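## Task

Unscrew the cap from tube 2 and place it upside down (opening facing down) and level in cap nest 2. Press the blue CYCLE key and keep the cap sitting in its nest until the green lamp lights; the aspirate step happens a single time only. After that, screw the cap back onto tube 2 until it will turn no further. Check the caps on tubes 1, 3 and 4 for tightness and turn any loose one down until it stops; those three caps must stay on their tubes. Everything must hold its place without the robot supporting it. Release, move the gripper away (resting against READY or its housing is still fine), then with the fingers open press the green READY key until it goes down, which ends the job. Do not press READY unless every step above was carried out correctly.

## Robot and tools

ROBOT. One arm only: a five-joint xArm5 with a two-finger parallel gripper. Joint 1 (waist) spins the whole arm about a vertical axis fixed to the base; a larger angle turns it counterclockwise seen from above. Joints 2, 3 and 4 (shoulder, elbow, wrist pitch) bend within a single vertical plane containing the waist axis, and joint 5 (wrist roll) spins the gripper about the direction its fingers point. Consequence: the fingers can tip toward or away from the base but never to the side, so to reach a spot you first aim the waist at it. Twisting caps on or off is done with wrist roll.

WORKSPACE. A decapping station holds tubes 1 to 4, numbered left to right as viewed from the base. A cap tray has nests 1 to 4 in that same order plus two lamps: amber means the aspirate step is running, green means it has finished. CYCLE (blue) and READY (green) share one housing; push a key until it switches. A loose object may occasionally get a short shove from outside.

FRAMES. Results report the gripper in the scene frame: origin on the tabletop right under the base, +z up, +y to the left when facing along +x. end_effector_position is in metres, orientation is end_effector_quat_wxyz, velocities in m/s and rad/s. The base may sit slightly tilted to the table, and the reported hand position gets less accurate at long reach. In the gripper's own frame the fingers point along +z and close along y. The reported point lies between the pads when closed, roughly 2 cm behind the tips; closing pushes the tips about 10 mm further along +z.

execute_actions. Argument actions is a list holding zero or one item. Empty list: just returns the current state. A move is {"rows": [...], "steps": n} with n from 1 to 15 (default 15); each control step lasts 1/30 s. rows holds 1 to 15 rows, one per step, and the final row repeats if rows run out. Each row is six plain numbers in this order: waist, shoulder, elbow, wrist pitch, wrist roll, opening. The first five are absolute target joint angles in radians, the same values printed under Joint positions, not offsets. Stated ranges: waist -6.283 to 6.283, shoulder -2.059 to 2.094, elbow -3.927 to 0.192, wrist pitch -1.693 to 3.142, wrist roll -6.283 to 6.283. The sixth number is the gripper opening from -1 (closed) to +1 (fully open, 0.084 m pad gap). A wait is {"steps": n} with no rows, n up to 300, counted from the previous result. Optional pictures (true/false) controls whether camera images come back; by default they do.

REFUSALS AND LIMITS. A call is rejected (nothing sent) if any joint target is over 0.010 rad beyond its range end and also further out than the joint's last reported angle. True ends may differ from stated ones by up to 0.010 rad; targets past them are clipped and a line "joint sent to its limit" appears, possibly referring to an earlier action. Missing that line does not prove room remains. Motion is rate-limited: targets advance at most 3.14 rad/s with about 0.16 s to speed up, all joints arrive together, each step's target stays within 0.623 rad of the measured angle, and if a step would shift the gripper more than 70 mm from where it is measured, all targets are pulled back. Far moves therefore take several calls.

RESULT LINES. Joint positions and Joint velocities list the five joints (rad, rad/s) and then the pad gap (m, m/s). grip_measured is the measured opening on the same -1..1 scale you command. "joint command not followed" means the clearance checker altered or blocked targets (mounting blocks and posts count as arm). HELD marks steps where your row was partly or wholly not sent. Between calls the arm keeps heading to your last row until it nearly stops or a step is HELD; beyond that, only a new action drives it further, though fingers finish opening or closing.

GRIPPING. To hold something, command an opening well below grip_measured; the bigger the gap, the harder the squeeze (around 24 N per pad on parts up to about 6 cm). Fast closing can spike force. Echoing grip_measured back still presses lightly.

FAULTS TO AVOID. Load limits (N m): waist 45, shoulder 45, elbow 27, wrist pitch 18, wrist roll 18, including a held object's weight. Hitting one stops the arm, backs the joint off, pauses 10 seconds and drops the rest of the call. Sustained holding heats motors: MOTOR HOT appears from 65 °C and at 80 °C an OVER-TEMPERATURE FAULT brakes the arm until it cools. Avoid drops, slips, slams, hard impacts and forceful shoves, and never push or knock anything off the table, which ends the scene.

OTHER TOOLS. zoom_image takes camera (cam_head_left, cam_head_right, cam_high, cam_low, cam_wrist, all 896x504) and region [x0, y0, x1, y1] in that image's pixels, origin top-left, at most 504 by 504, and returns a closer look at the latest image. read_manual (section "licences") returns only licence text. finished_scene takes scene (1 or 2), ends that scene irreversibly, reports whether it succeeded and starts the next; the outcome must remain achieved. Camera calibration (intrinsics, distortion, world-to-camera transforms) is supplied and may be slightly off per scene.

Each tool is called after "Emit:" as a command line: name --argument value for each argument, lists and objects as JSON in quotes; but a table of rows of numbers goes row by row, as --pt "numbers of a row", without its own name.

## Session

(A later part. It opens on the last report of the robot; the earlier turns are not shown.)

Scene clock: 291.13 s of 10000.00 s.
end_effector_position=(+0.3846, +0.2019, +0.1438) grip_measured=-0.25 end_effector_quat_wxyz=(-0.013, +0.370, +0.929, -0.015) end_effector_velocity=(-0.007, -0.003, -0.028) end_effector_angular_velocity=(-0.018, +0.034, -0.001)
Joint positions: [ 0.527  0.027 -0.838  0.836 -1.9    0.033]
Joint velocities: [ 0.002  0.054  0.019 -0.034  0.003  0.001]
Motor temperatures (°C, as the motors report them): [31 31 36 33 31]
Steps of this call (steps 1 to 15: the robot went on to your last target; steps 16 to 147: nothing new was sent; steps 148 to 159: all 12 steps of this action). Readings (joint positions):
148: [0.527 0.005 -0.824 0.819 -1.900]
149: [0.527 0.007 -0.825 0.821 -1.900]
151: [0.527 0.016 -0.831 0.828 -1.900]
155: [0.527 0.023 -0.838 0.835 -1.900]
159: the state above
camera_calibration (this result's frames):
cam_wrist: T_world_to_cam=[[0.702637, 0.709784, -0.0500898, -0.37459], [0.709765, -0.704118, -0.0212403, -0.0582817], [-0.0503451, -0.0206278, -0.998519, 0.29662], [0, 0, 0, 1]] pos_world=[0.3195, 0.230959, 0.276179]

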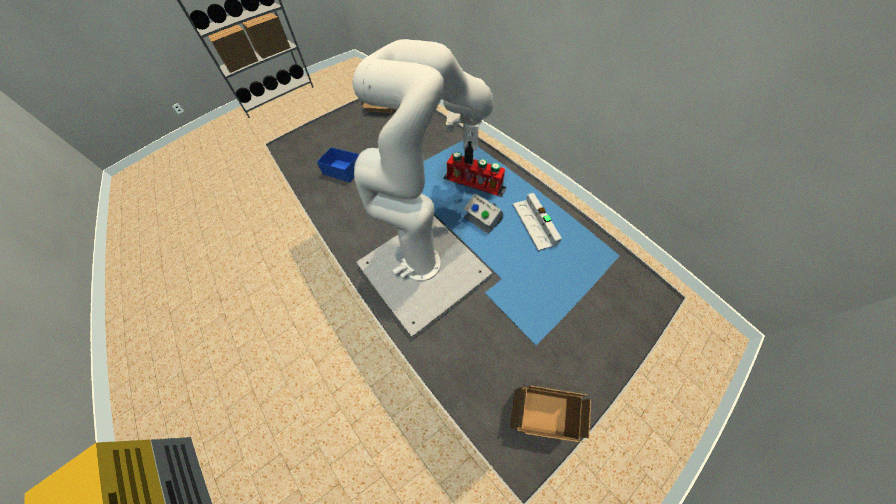

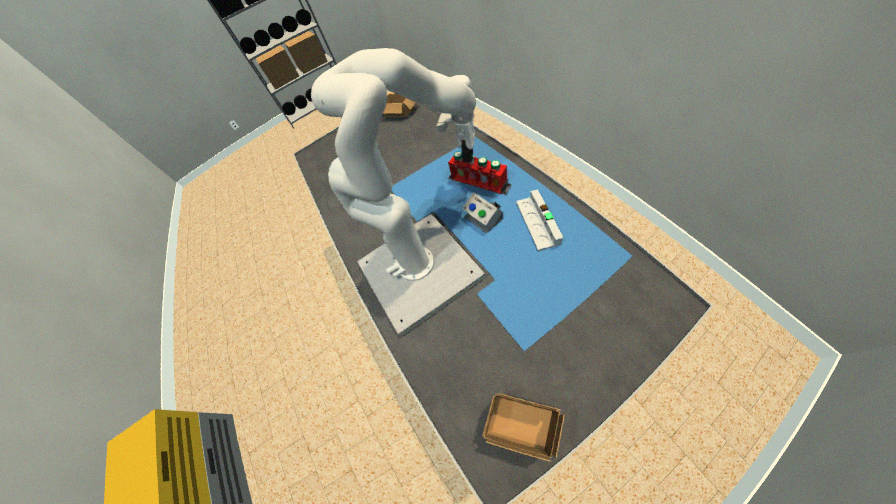

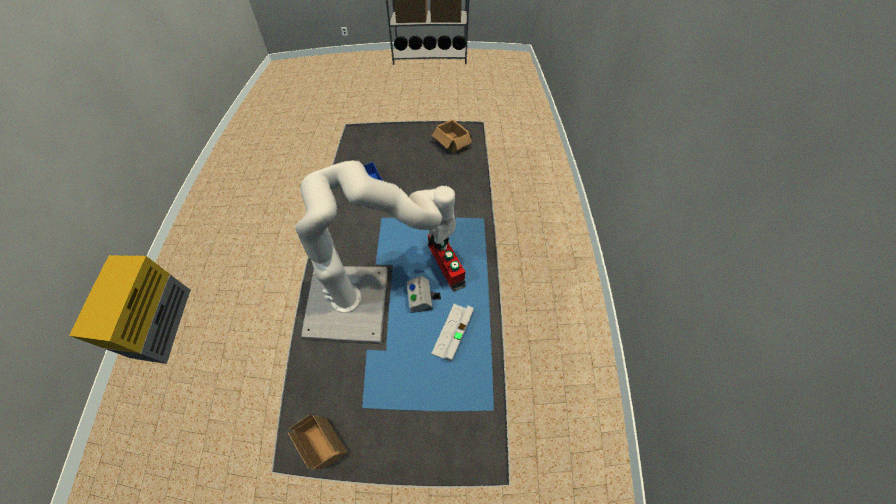

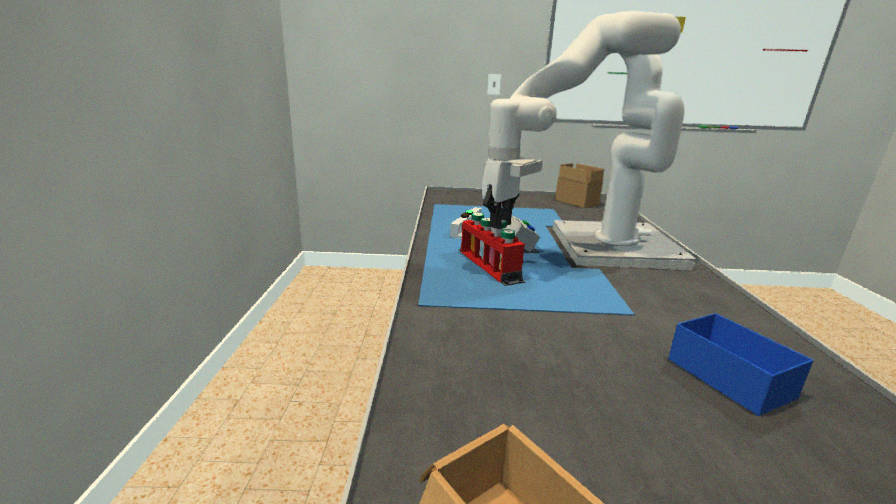

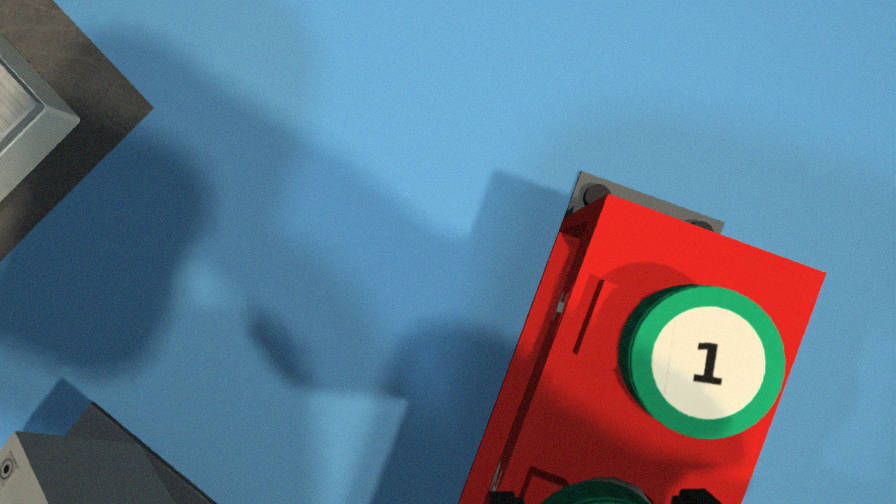

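Emit:
execute_actions --actions '[{"rows":[[0.527,0.028,-0.837,0.809,-1.9,-0.8]],"steps":12}]'

Emit:
zoom_image --camera "cam_low" --region '[450,190,540,250]'

Emit:
zoom_image --camera "cam_wrist" --region '[450,330,800,504]'

Scene clock: 296.07 s of 10000.00 s.
end_effector_position=(+0.3883, +0.2039, +0.1427) grip_measured=-0.25 end_effector_quat_wxyz=(-0.008, +0.370, +0.929, -0.008) end_effector_velocity=(+0.004, +0.002, +0.001) end_effector_angular_velocity=(+0.008, -0.014, -0.001)
Joint positions: [ 0.527  0.03  -0.834  0.811 -1.9    0.033]
Joint velocities: [-0.001  0.003 -0.002 -0.018 -0.     0.   ]
Motor temperatures (°C, as the motors report them): [31 31 35 33 31]
Steps of this call (steps 1 to 15: the robot went on to your last target; steps 16 to 136: nothing new was sent; steps 137 to 148: all 12 steps of this action). Readings (joint positions):
137: [0.527 0.029 -0.840 0.838 -1.900]
138: [0.527 0.029 -0.839 0.836 -1.900]
140: [0.527 0.028 -0.837 0.827 -1.900]
144: [0.527 0.030 -0.834 0.814 -1.900]
148: the state above
camera_calibration (this result's frames):
cam_wrist: T_world_to_cam=[[0.703259, 0.710174, -0.03287, -0.381453], [0.710103, -0.70392, -0.0157985, -0.0604947], [-0.0343575, -0.0122306, -0.999335, 0.287918], [0, 0, 0, 1]] pos_world=[0.32111, 0.231836, 0.274232]

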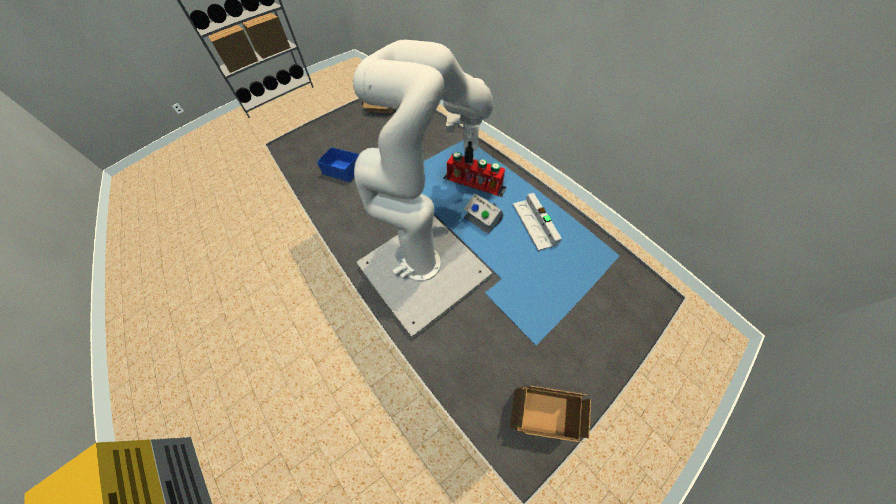

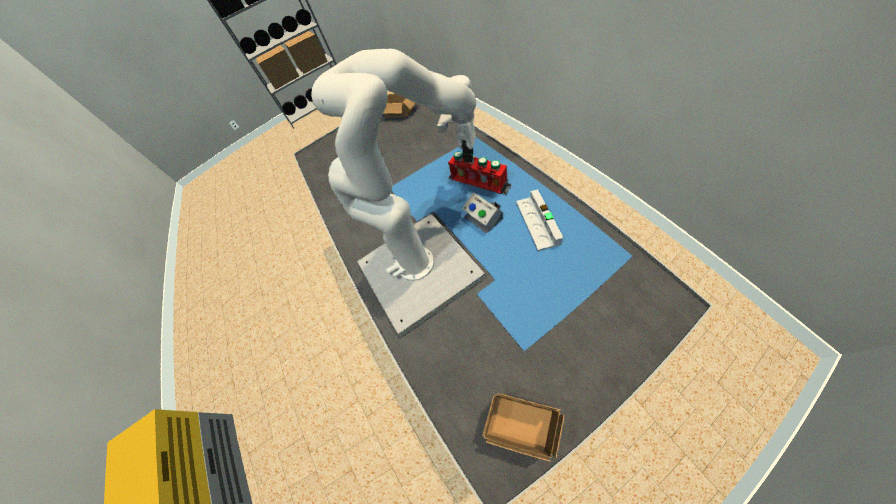

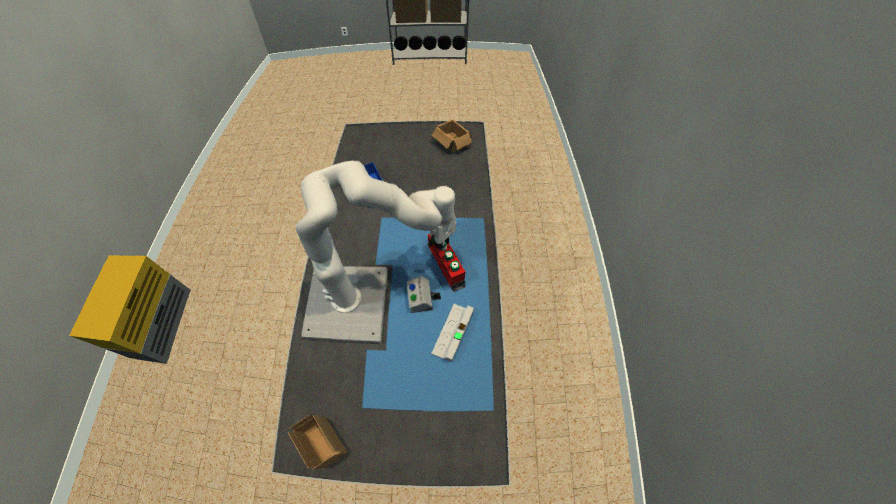

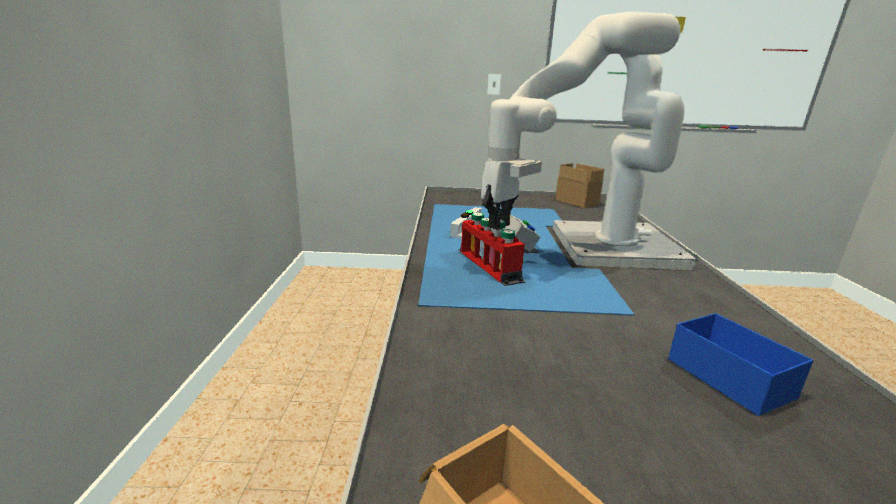

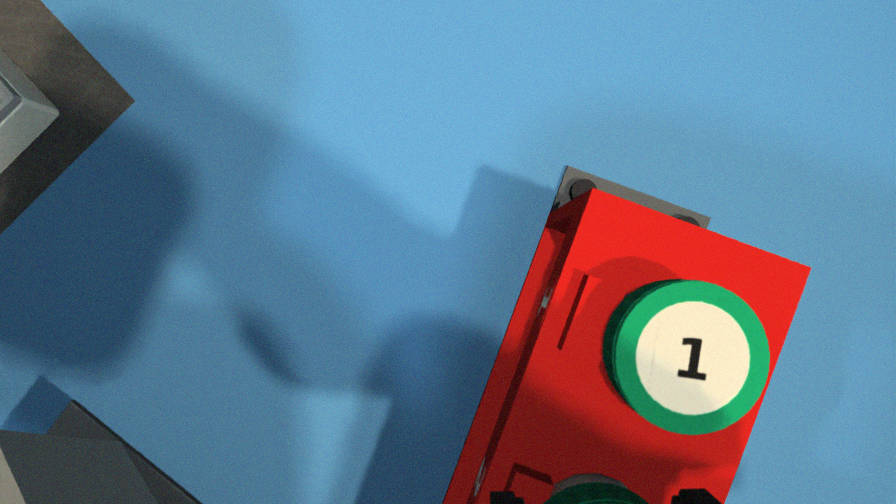

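Region (450, 190, 540, 250) of cam_low's 896x504 image, scaled by 5.600, with more detail than that image has.

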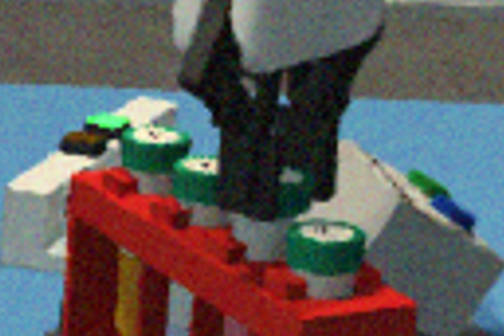

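Region (450, 330, 800, 504) of cam_wrist's 896x504 image, scaled by 1.440, with more detail than that image has; it fills the top 251 rows of this view, and the rest is white.

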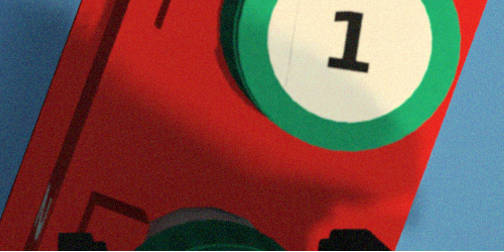

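Emit:
execute_actions --actions '[{"rows":[[0.527,0.033,-0.836,0.803,-2.1,-0.8],[0.527,0.033,-0.836,0.803,-2.3,-0.8],[0.527,0.033,-0.836,0.803,-2.3,-0.8],[0.527,0.033,-0.836,0.803,-2.3,-0.8],[0.527,0.033,-0.836,0.803,-2.3,-0.8],[0.527,0.033,-0.836,0.803,-2.3,-0.8],[0.527,0.033,-0.836,0.803,-2.3,-0.8],[0.527,0.034,-0.836,0.802,-1.8,-0.8],[0.527,0.035,-0.836,0.801,-1.3,-0.8],[0.527,0.036,-0.836,0.8,-0.9,-0.8],[0.527,0.037,-0.837,0.8,-0.5,-0.8]],"steps":15}]' --pictures false

Emit:
execute_actions --actions '[{"rows":[[0.527,0.038,-0.837,0.799,-0.5,-0.8],[0.527,0.039,-0.837,0.798,-0.2,-0.8],[0.527,0.04,-0.837,0.797,0.2,-0.8],[0.527,0.041,-0.837,0.796,0.7,-0.8],[0.527,0.042,-0.838,0.796,1.2,-0.8]],"steps":15}]' --pictures false

Emit:
execute_actions --actions '[{"rows":[[0.527,0.042,-0.838,0.796,1.61,-0.8]],"steps":12}]'

Emit:
zoom_image --camera "cam_low" --region '[450,190,540,250]'

Scene clock: 303.03 s of 10000.00 s.
end_effector_position=(+0.3912, +0.2053, +0.1431) grip_measured=-0.25 end_effector_quat_wxyz=(-0.005, +0.276, +0.961, -0.004) end_effector_velocity=(-0.000, -0.000, -0.007) end_effector_angular_velocity=(-0.030, -0.007, -2.230)
Joint positions: [ 0.527  0.033 -0.837  0.801 -2.1    0.033]
Joint velocities: [-0.     0.017  0.002 -0.012  2.23   0.   ]
Motor temperatures (°C, as the motors report them): [31 31 36 33 31]
Steps of this call (steps 1 to 15: the robot went on to your last target; steps 16 to 194: nothing new was sent; steps 195 to 209: all 15 steps of this action). Readings (joint positions):
195: [0.527 0.028 -0.837 0.809 -1.900]
196: [0.527 0.028 -0.837 0.809 -1.904]
198: [0.527 0.029 -0.837 0.808 -1.946]
202: [0.527 0.031 -0.837 0.805 -2.164]
209: the state above

Scene clock: 303.53 s of 10000.00 s.
end_effector_position=(+0.3923, +0.2050, +0.1404) grip_measured=-0.25 end_effector_quat_wxyz=(-0.001, +0.807, +0.590, -0.007) end_effector_velocity=(-0.006, -0.010, -0.011) end_effector_angular_velocity=(-0.047, +0.012, -2.628)
Joint positions: [ 0.525  0.042 -0.839  0.795 -0.781  0.033]
Joint velocities: [-0.014  0.012  0.017  0.003  2.614  0.001]
Motor temperatures (°C, as the motors report them): [31 31 36 33 31]
Steps of this call (steps 1 to 15: all 15 steps of this action). Readings (joint positions):
1: [0.527 0.034 -0.837 0.801 -2.019]
2: [0.527 0.035 -0.837 0.801 -1.930]
4: [0.527 0.036 -0.838 0.800 -1.748]
8: [0.527 0.039 -0.838 0.797 -1.394]
15: the state above

Scene clock: 303.93 s of 10000.00 s.
end_effector_position=(+0.3906, +0.2042, +0.1390) grip_measured=-0.25 end_effector_quat_wxyz=(+0.003, +0.994, +0.106, -0.009) end_effector_velocity=(-0.014, +0.001, -0.009) end_effector_angular_velocity=(-0.063, +0.009, -2.596)
Joint positions: [ 0.525  0.042 -0.836  0.798  0.27   0.033]
Joint velocities: [ 0.017  0.004  0.018  0.015  2.614 -0.001]
Motor temperatures (°C, as the motors report them): [31 31 36 33 31]
Steps of this call (steps 1 to 12: all 12 steps of this action). Readings (joint positions):
1: [0.525 0.042 -0.839 0.795 -0.694]
2: [0.525 0.042 -0.839 0.795 -0.606]
4: [0.525 0.042 -0.839 0.795 -0.431]
8: [0.524 0.042 -0.839 0.795 -0.081]
12: the state above
camera_calibration (this result's frames):
cam_wrist: T_world_to_cam=[[0.187882, -0.982171, -0.00634466, 0.159781], [-0.982123, -0.187941, 0.0105601, 0.489969], [-0.0115643, 0.00424718, -0.999924, 0.272158], [0, 0, 0, 1]] pos_world=[0.454338, 0.247862, 0.267977]

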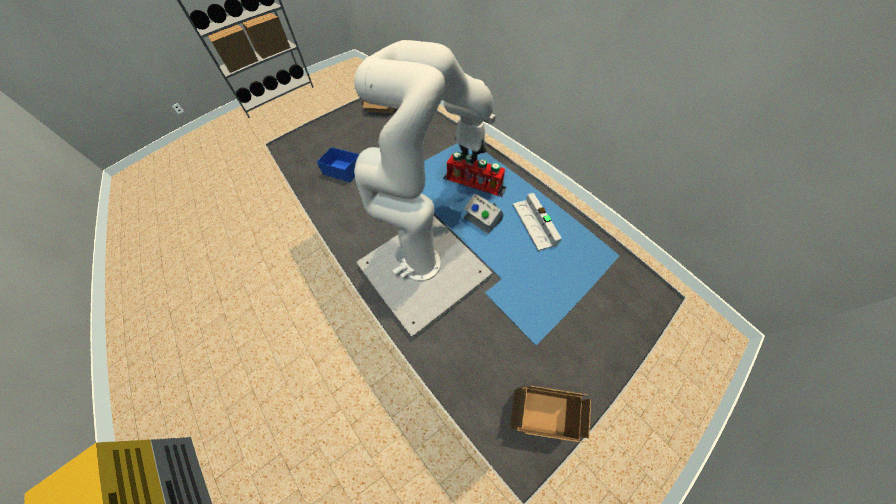

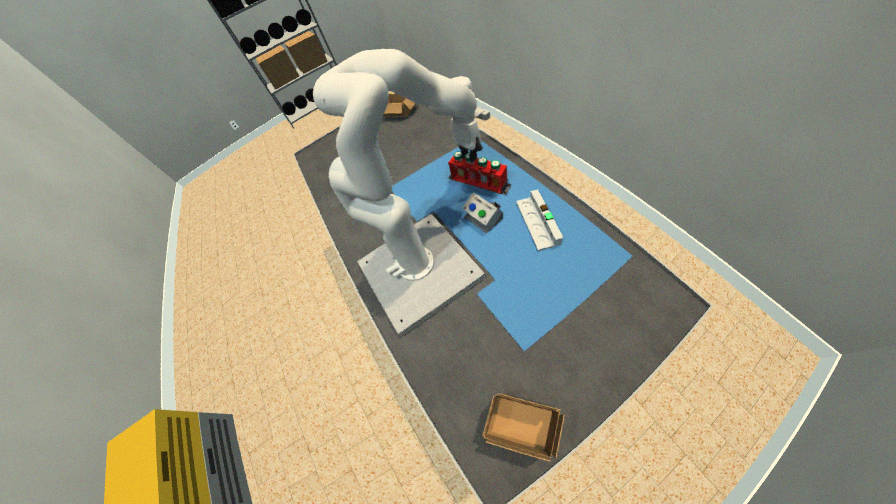

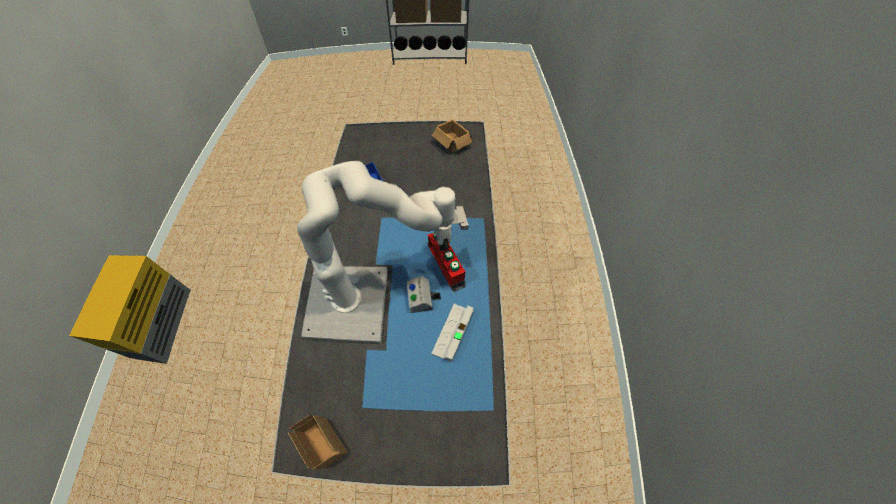

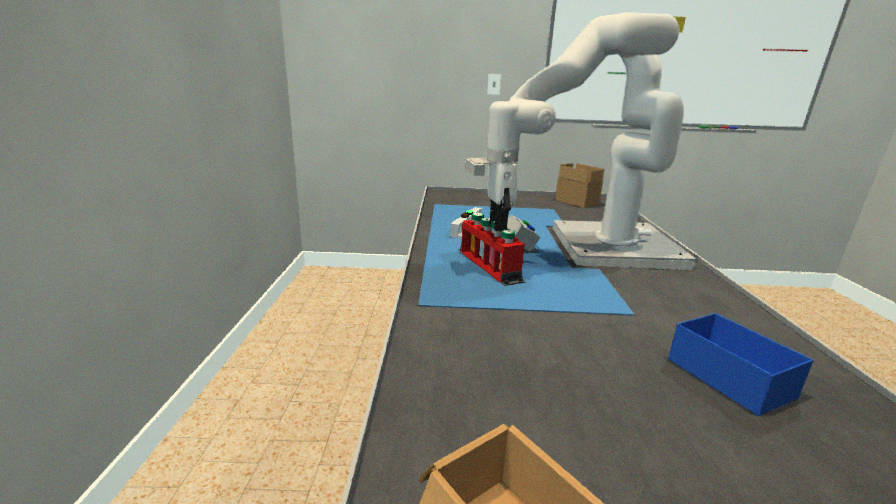

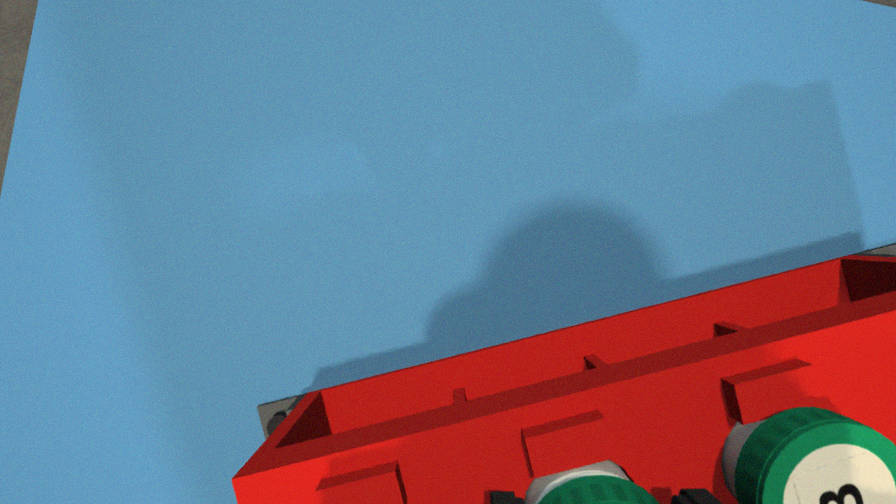

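Region (450, 190, 540, 250) of cam_low's 896x504 image, scaled by 5.600, with more detail than that image has.

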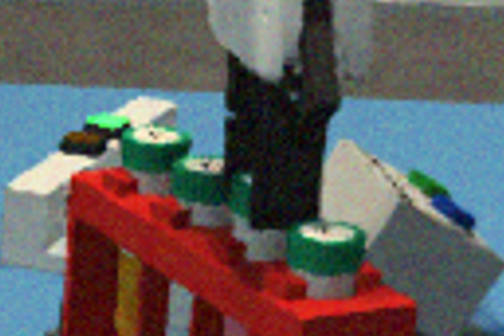

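Descending along with it. Continue, lowering slowly.

Emit:
execute_actions --actions '[{"rows":[[0.525,0.043,-0.838,0.795,2.0,-0.8],[0.525,0.043,-0.838,0.795,2.2,-0.8],[0.525,0.044,-0.838,0.794,2.4,-0.8],[0.525,0.044,-0.838,0.794,2.8,-0.8],[0.525,0.045,-0.838,0.793,2.8,-0.8],[0.525,0.045,-0.838,0.793,2.8,-0.8],[0.525,0.046,-0.838,0.792,2.8,-0.8],[0.525,0.046,-0.838,0.792,2.8,-0.8],[0.525,0.047,-0.838,0.791,3.1,-0.8]],"steps":15}]' --pictures false

Emit:
execute_actions --actions '[{"rows":[[0.525,0.047,-0.838,0.791,3.7,-0.8],[0.525,0.048,-0.838,0.79,3.7,-0.8],[0.525,0.048,-0.838,0.79,3.7,-0.8],[0.525,0.049,-0.838,0.789,4.1,-0.8],[0.525,0.049,-0.838,0.789,4.1,-0.8],[0.525,0.05,-0.838,0.788,4.1,-0.8],[0.525,0.05,-0.838,0.788,4.4,-0.8],[0.525,0.051,-0.838,0.787,4.75,-0.8]],"steps":15}]' --pictures false

Emit:
execute_actions --actions '[{"rows":[[0.525,0.052,-0.838,0.786,4.75,-0.8]],"steps":10}]'

Emit:
zoom_image --camera "cam_low" --region '[450,190,540,250]'

Scene clock: 310.43 s of 10000.00 s.
end_effector_position=(+0.3930, +0.2049, +0.1391) grip_measured=-0.25 end_effector_quat_wxyz=(-0.007, -0.508, +0.861, +0.001) end_effector_velocity=(+0.002, -0.001, -0.002) end_effector_angular_velocity=(-0.031, -0.016, -2.617)
Joint positions: [ 0.524  0.046 -0.839  0.791  2.556  0.033]
Joint velocities: [-0.005  0.009 -0.004 -0.006  2.612 -0.   ]
Motor temperatures (°C, as the motors report them): [31 31 36 33 31]
Steps of this call (steps 1 to 45: the robot went on to your last target; steps 46 to 180: nothing new was sent; steps 181 to 195: all 15 steps of this action). Readings (joint positions):
181: [0.527 0.042 -0.838 0.796 1.610]
182: [0.527 0.042 -0.838 0.796 1.614]
184: [0.527 0.042 -0.838 0.796 1.657]
188: [0.525 0.043 -0.839 0.795 1.934]
195: the state above

Scene clock: 310.93 s of 10000.00 s.
end_effector_position=(+0.3922, +0.2042, +0.1364) grip_measured=-0.25 end_effector_quat_wxyz=(-0.007, +0.124, +0.992, -0.005) end_effector_velocity=(-0.005, +0.002, -0.005) end_effector_angular_velocity=(-0.047, -0.011, -2.604)
Joint positions: [ 0.523  0.051 -0.837  0.788  3.87   0.033]
Joint velocities: [ 0.009  0.007  0.006 -0.002  2.614  0.   ]
Motor temperatures (°C, as the motors report them): [31 31 36 33 31]
Steps of this call (steps 1 to 15: all 15 steps of this action). Readings (joint positions):
1: [0.524 0.046 -0.839 0.791 2.644]
2: [0.524 0.046 -0.839 0.790 2.731]
4: [0.523 0.047 -0.839 0.791 2.907]
8: [0.523 0.048 -0.838 0.790 3.257]
15: the state above

Scene clock: 311.27 s of 10000.00 s.
end_effector_position=(+0.3921, +0.2050, +0.1360) grip_measured=-0.25 end_effector_quat_wxyz=(-0.005, +0.493, +0.870, -0.007) end_effector_velocity=(+0.001, +0.000, +0.000) end_effector_angular_velocity=(-0.017, -0.012, -1.186)
Joint positions: [ 0.525  0.052 -0.837  0.787  4.655  0.033]
Joint velocities: [-0.     0.002 -0.002 -0.002  1.186  0.   ]
Motor temperatures (°C, as the motors report them): [31 31 36 33 31]
Steps of this call (steps 1 to 10: all 10 steps of this action). Readings (joint positions):
1: [0.524 0.051 -0.837 0.788 3.958]
2: [0.524 0.051 -0.837 0.788 4.045]
4: [0.524 0.051 -0.837 0.788 4.220]
8: [0.525 0.052 -0.837 0.787 4.547]
10: the state above
camera_calibration (this result's frames):
cam_wrist: T_world_to_cam=[[0.869203, 0.493611, -0.0288917, -0.406324], [0.493553, -0.869663, -0.00960614, 0.0554648], [-0.0298678, -0.00590992, -0.999536, 0.278354], [0, 0, 0, 1]] pos_world=[0.334117, 0.250447, 0.267018]

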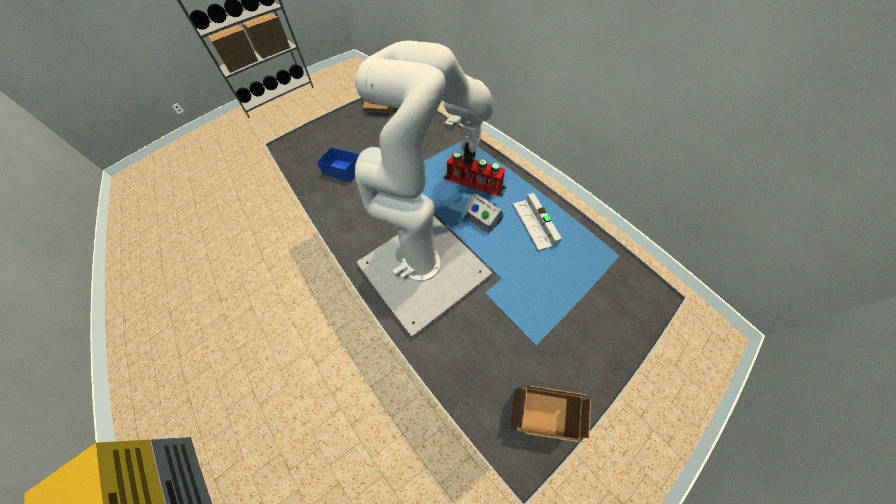

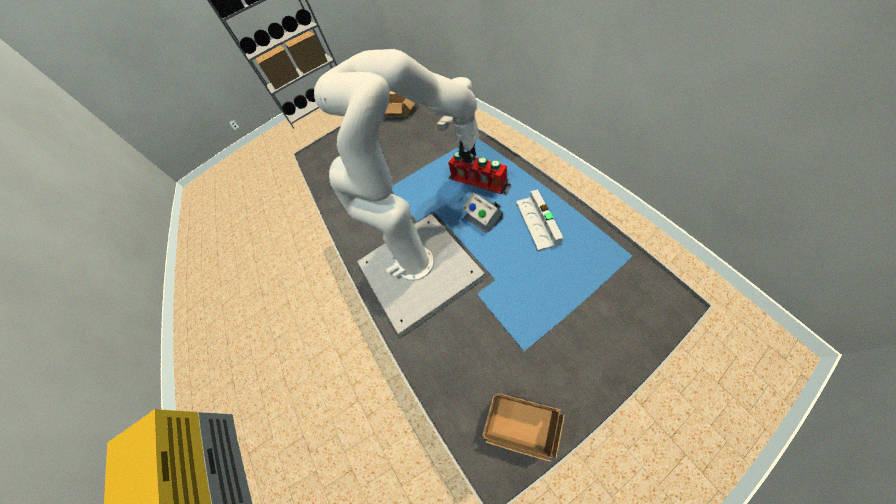

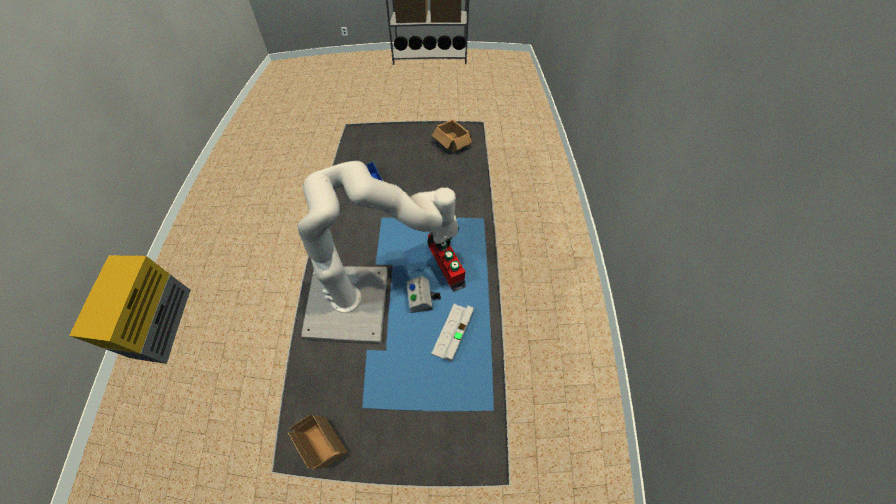

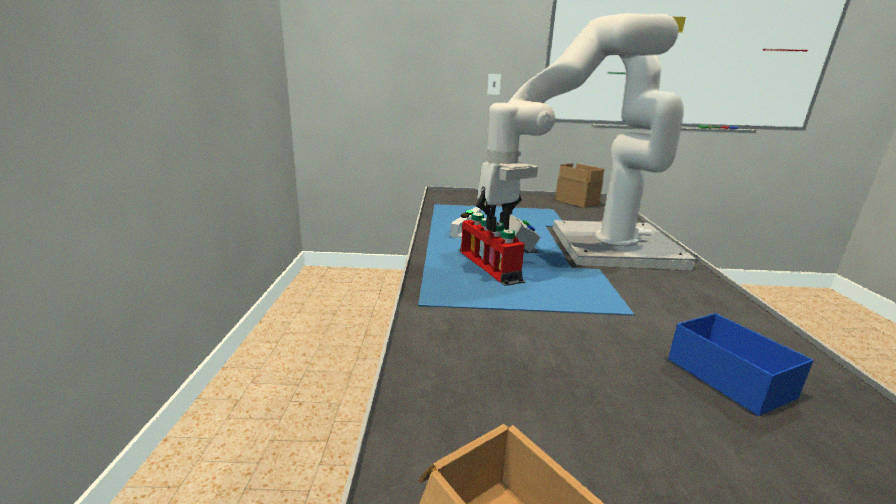

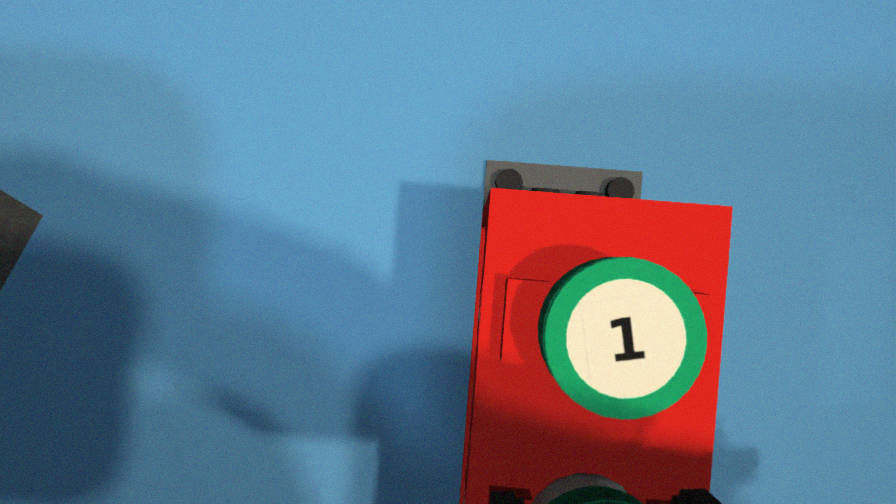

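Region (450, 190, 540, 250) of cam_low's 896x504 image, scaled by 5.600, with more detail than that image has.

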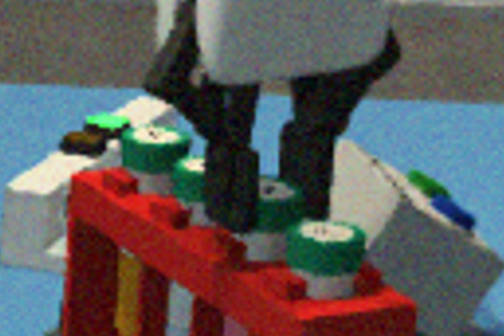

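Emit:
execute_actions --actions '[{"rows":[[0.525,0.05,-0.838,0.788,4.75,0.3],[0.525,0.05,-0.838,0.788,4.75,0.3],[0.525,0.05,-0.838,0.788,4.75,0.3],[0.525,0.05,-0.838,0.788,4.75,0.3],[0.525,0.05,-0.838,0.788,4.75,0.3],[0.525,0.05,-0.838,0.788,4.75,0.3],[0.525,-0.03,-0.853,0.883,4.75,0.3]],"steps":15}]'

Emit:
zoom_image --camera "cam_low" --region '[450,190,540,250]'

Emit:
execute_actions --actions '[{"rows":[[0.525,-0.03,-0.853,0.883,-1.53,0.3]],"steps":15}]' --pictures false

Emit:
execute_actions --actions '[{"steps":65}]' --pictures false

Scene clock: 319.57 s of 10000.00 s.
end_effector_position=(+0.3892, +0.2036, +0.1697) grip_measured=+0.29 end_effector_quat_wxyz=(-0.003, +0.534, +0.846, -0.004) end_effector_velocity=(-0.023, -0.013, +0.015) end_effector_angular_velocity=(-0.029, +0.055, -0.003)
Joint positions: [ 0.525 -0.025 -0.854  0.873  4.75   0.056]
Joint velocities: [-0.002 -0.065  0.014  0.114  0.001  0.   ]
Motor temperatures (°C, as the motors report them): [31 31 36 33 31]
Steps of this call (steps 1 to 30: the robot went on to your last target; steps 31 to 234: nothing new was sent; steps 235 to 249: all 15 steps of this action). Readings (joint positions):
235: [0.525 0.052 -0.838 0.786 4.750]
236: [0.525 0.052 -0.838 0.786 4.750]
238: [0.527 0.051 -0.839 0.786 4.750]
242: [0.527 0.048 -0.839 0.791 4.750]
249: the state above
camera_calibration (this result's frames):
cam_wrist: T_world_to_cam=[[0.912191, 0.4092, -0.0215169, -0.402923], [0.409115, -0.912444, -0.00841134, 0.0973925], [-0.0230749, -0.00113014, -0.999733, 0.308418], [0, 0, 0, 1]] pos_world=[0.334814, 0.25409, 0.300485]

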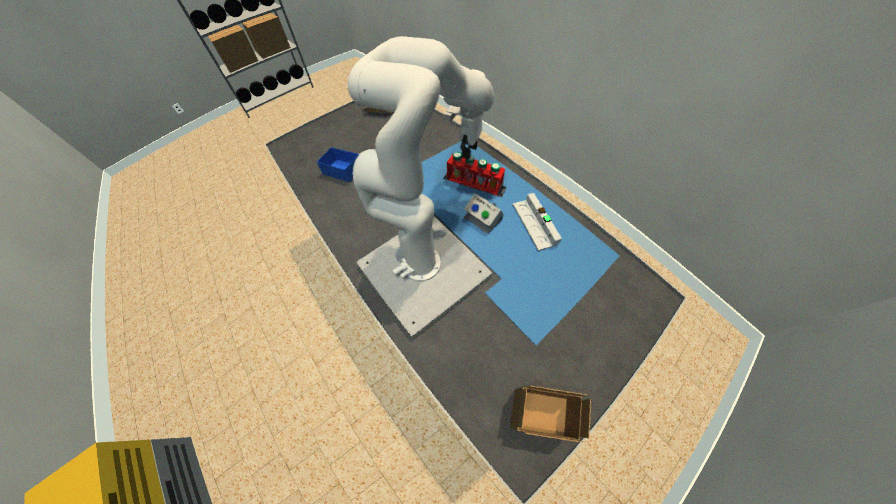

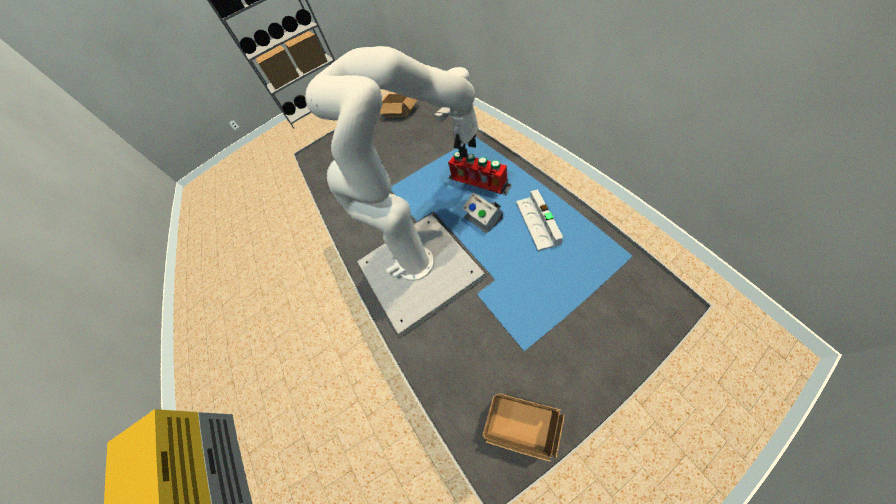

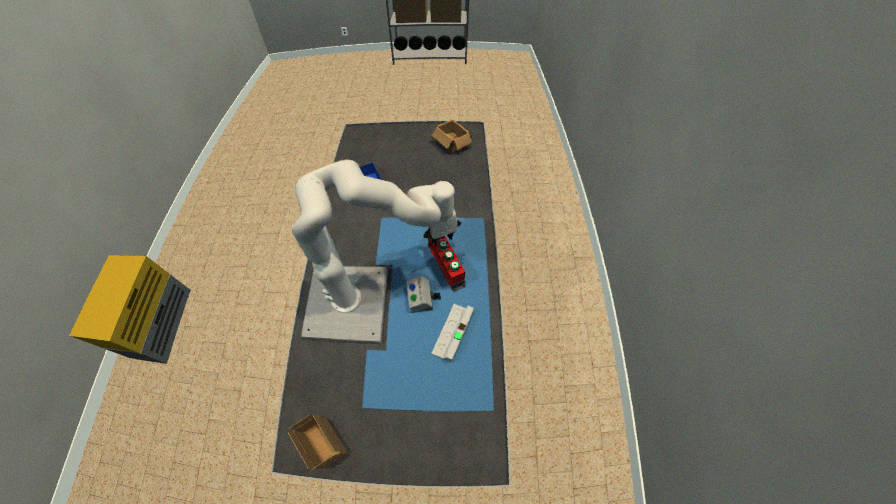

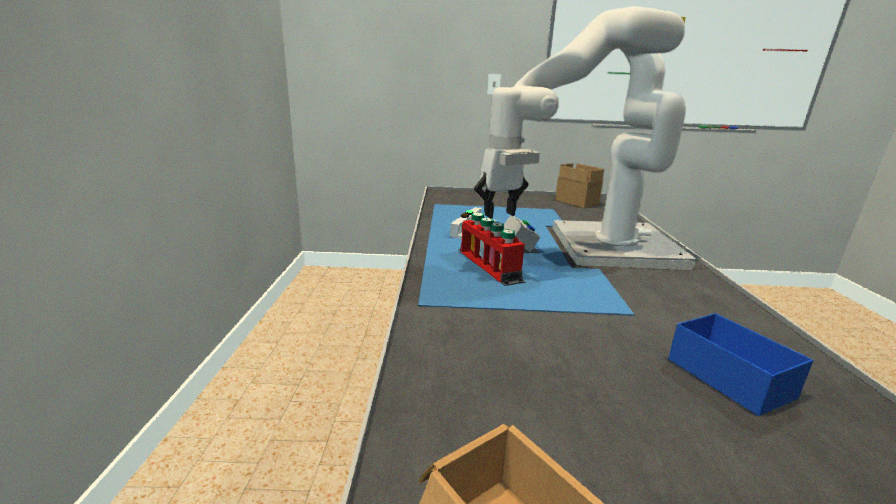

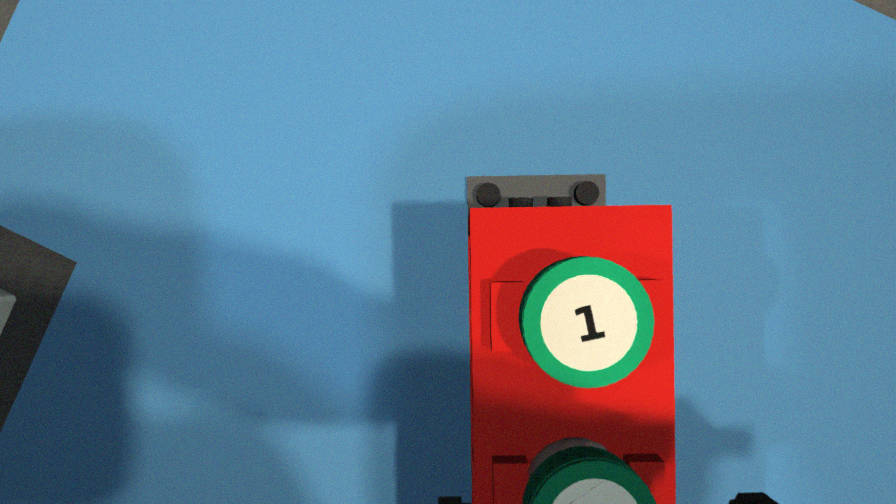

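Region (450, 190, 540, 250) of cam_low's 896x504 image, scaled by 5.600, with more detail than that image has.

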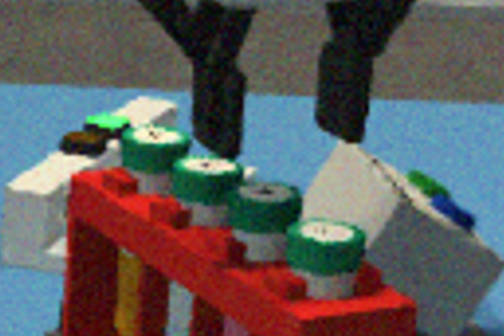

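Scene clock: 320.07 s of 10000.00 s.
end_effector_position=(+0.3873, +0.2024, +0.1706) grip_measured=+0.29 end_effector_quat_wxyz=(-0.007, +0.090, +0.996, -0.004) end_effector_velocity=(+0.000, +0.000, +0.001) end_effector_angular_velocity=(+0.038, +0.017, +2.610)
Joint positions: [ 0.525 -0.03  -0.853  0.883  3.803  0.056]
Joint velocities: [-0.    -0.001 -0.001  0.001 -2.611 -0.   ]
Motor temperatures (°C, as the motors report them): [31 31 36 33 31]
Steps of this call (steps 1 to 15: all 15 steps of this action). Readings (joint positions):
1: [0.525 -0.027 -0.853 0.877 4.750]
2: [0.525 -0.028 -0.853 0.879 4.746]
4: [0.525 -0.028 -0.852 0.881 4.703]
8: [0.525 -0.029 -0.853 0.883 4.425]
15: the state above

Scene clock: 322.23 s of 10000.00 s.
end_effector_position=(+0.3873, +0.2024, +0.1707) grip_measured=+0.29 end_effector_quat_wxyz=(-0.004, +0.543, +0.840, -0.007) end_effector_velocity=(+0.000, +0.001, +0.000) end_effector_angular_velocity=(+0.003, +0.001, +0.210)
Joint positions: [ 0.525 -0.03  -0.853  0.883 -1.513  0.056]
Joint velocities: [ 0.001  0.    -0.001 -0.    -0.209  0.   ]
Motor temperatures (°C, as the motors report them): [31 31 36 33 31]
Steps of this call (steps 1 to 65: the robot went on to your last target). Readings (joint positions):
1: [0.525 -0.030 -0.853 0.883 3.715]
2: [0.525 -0.030 -0.853 0.883 3.628]
4: [0.525 -0.030 -0.853 0.883 3.453]
8: [0.525 -0.030 -0.853 0.883 3.102]
65: the state above


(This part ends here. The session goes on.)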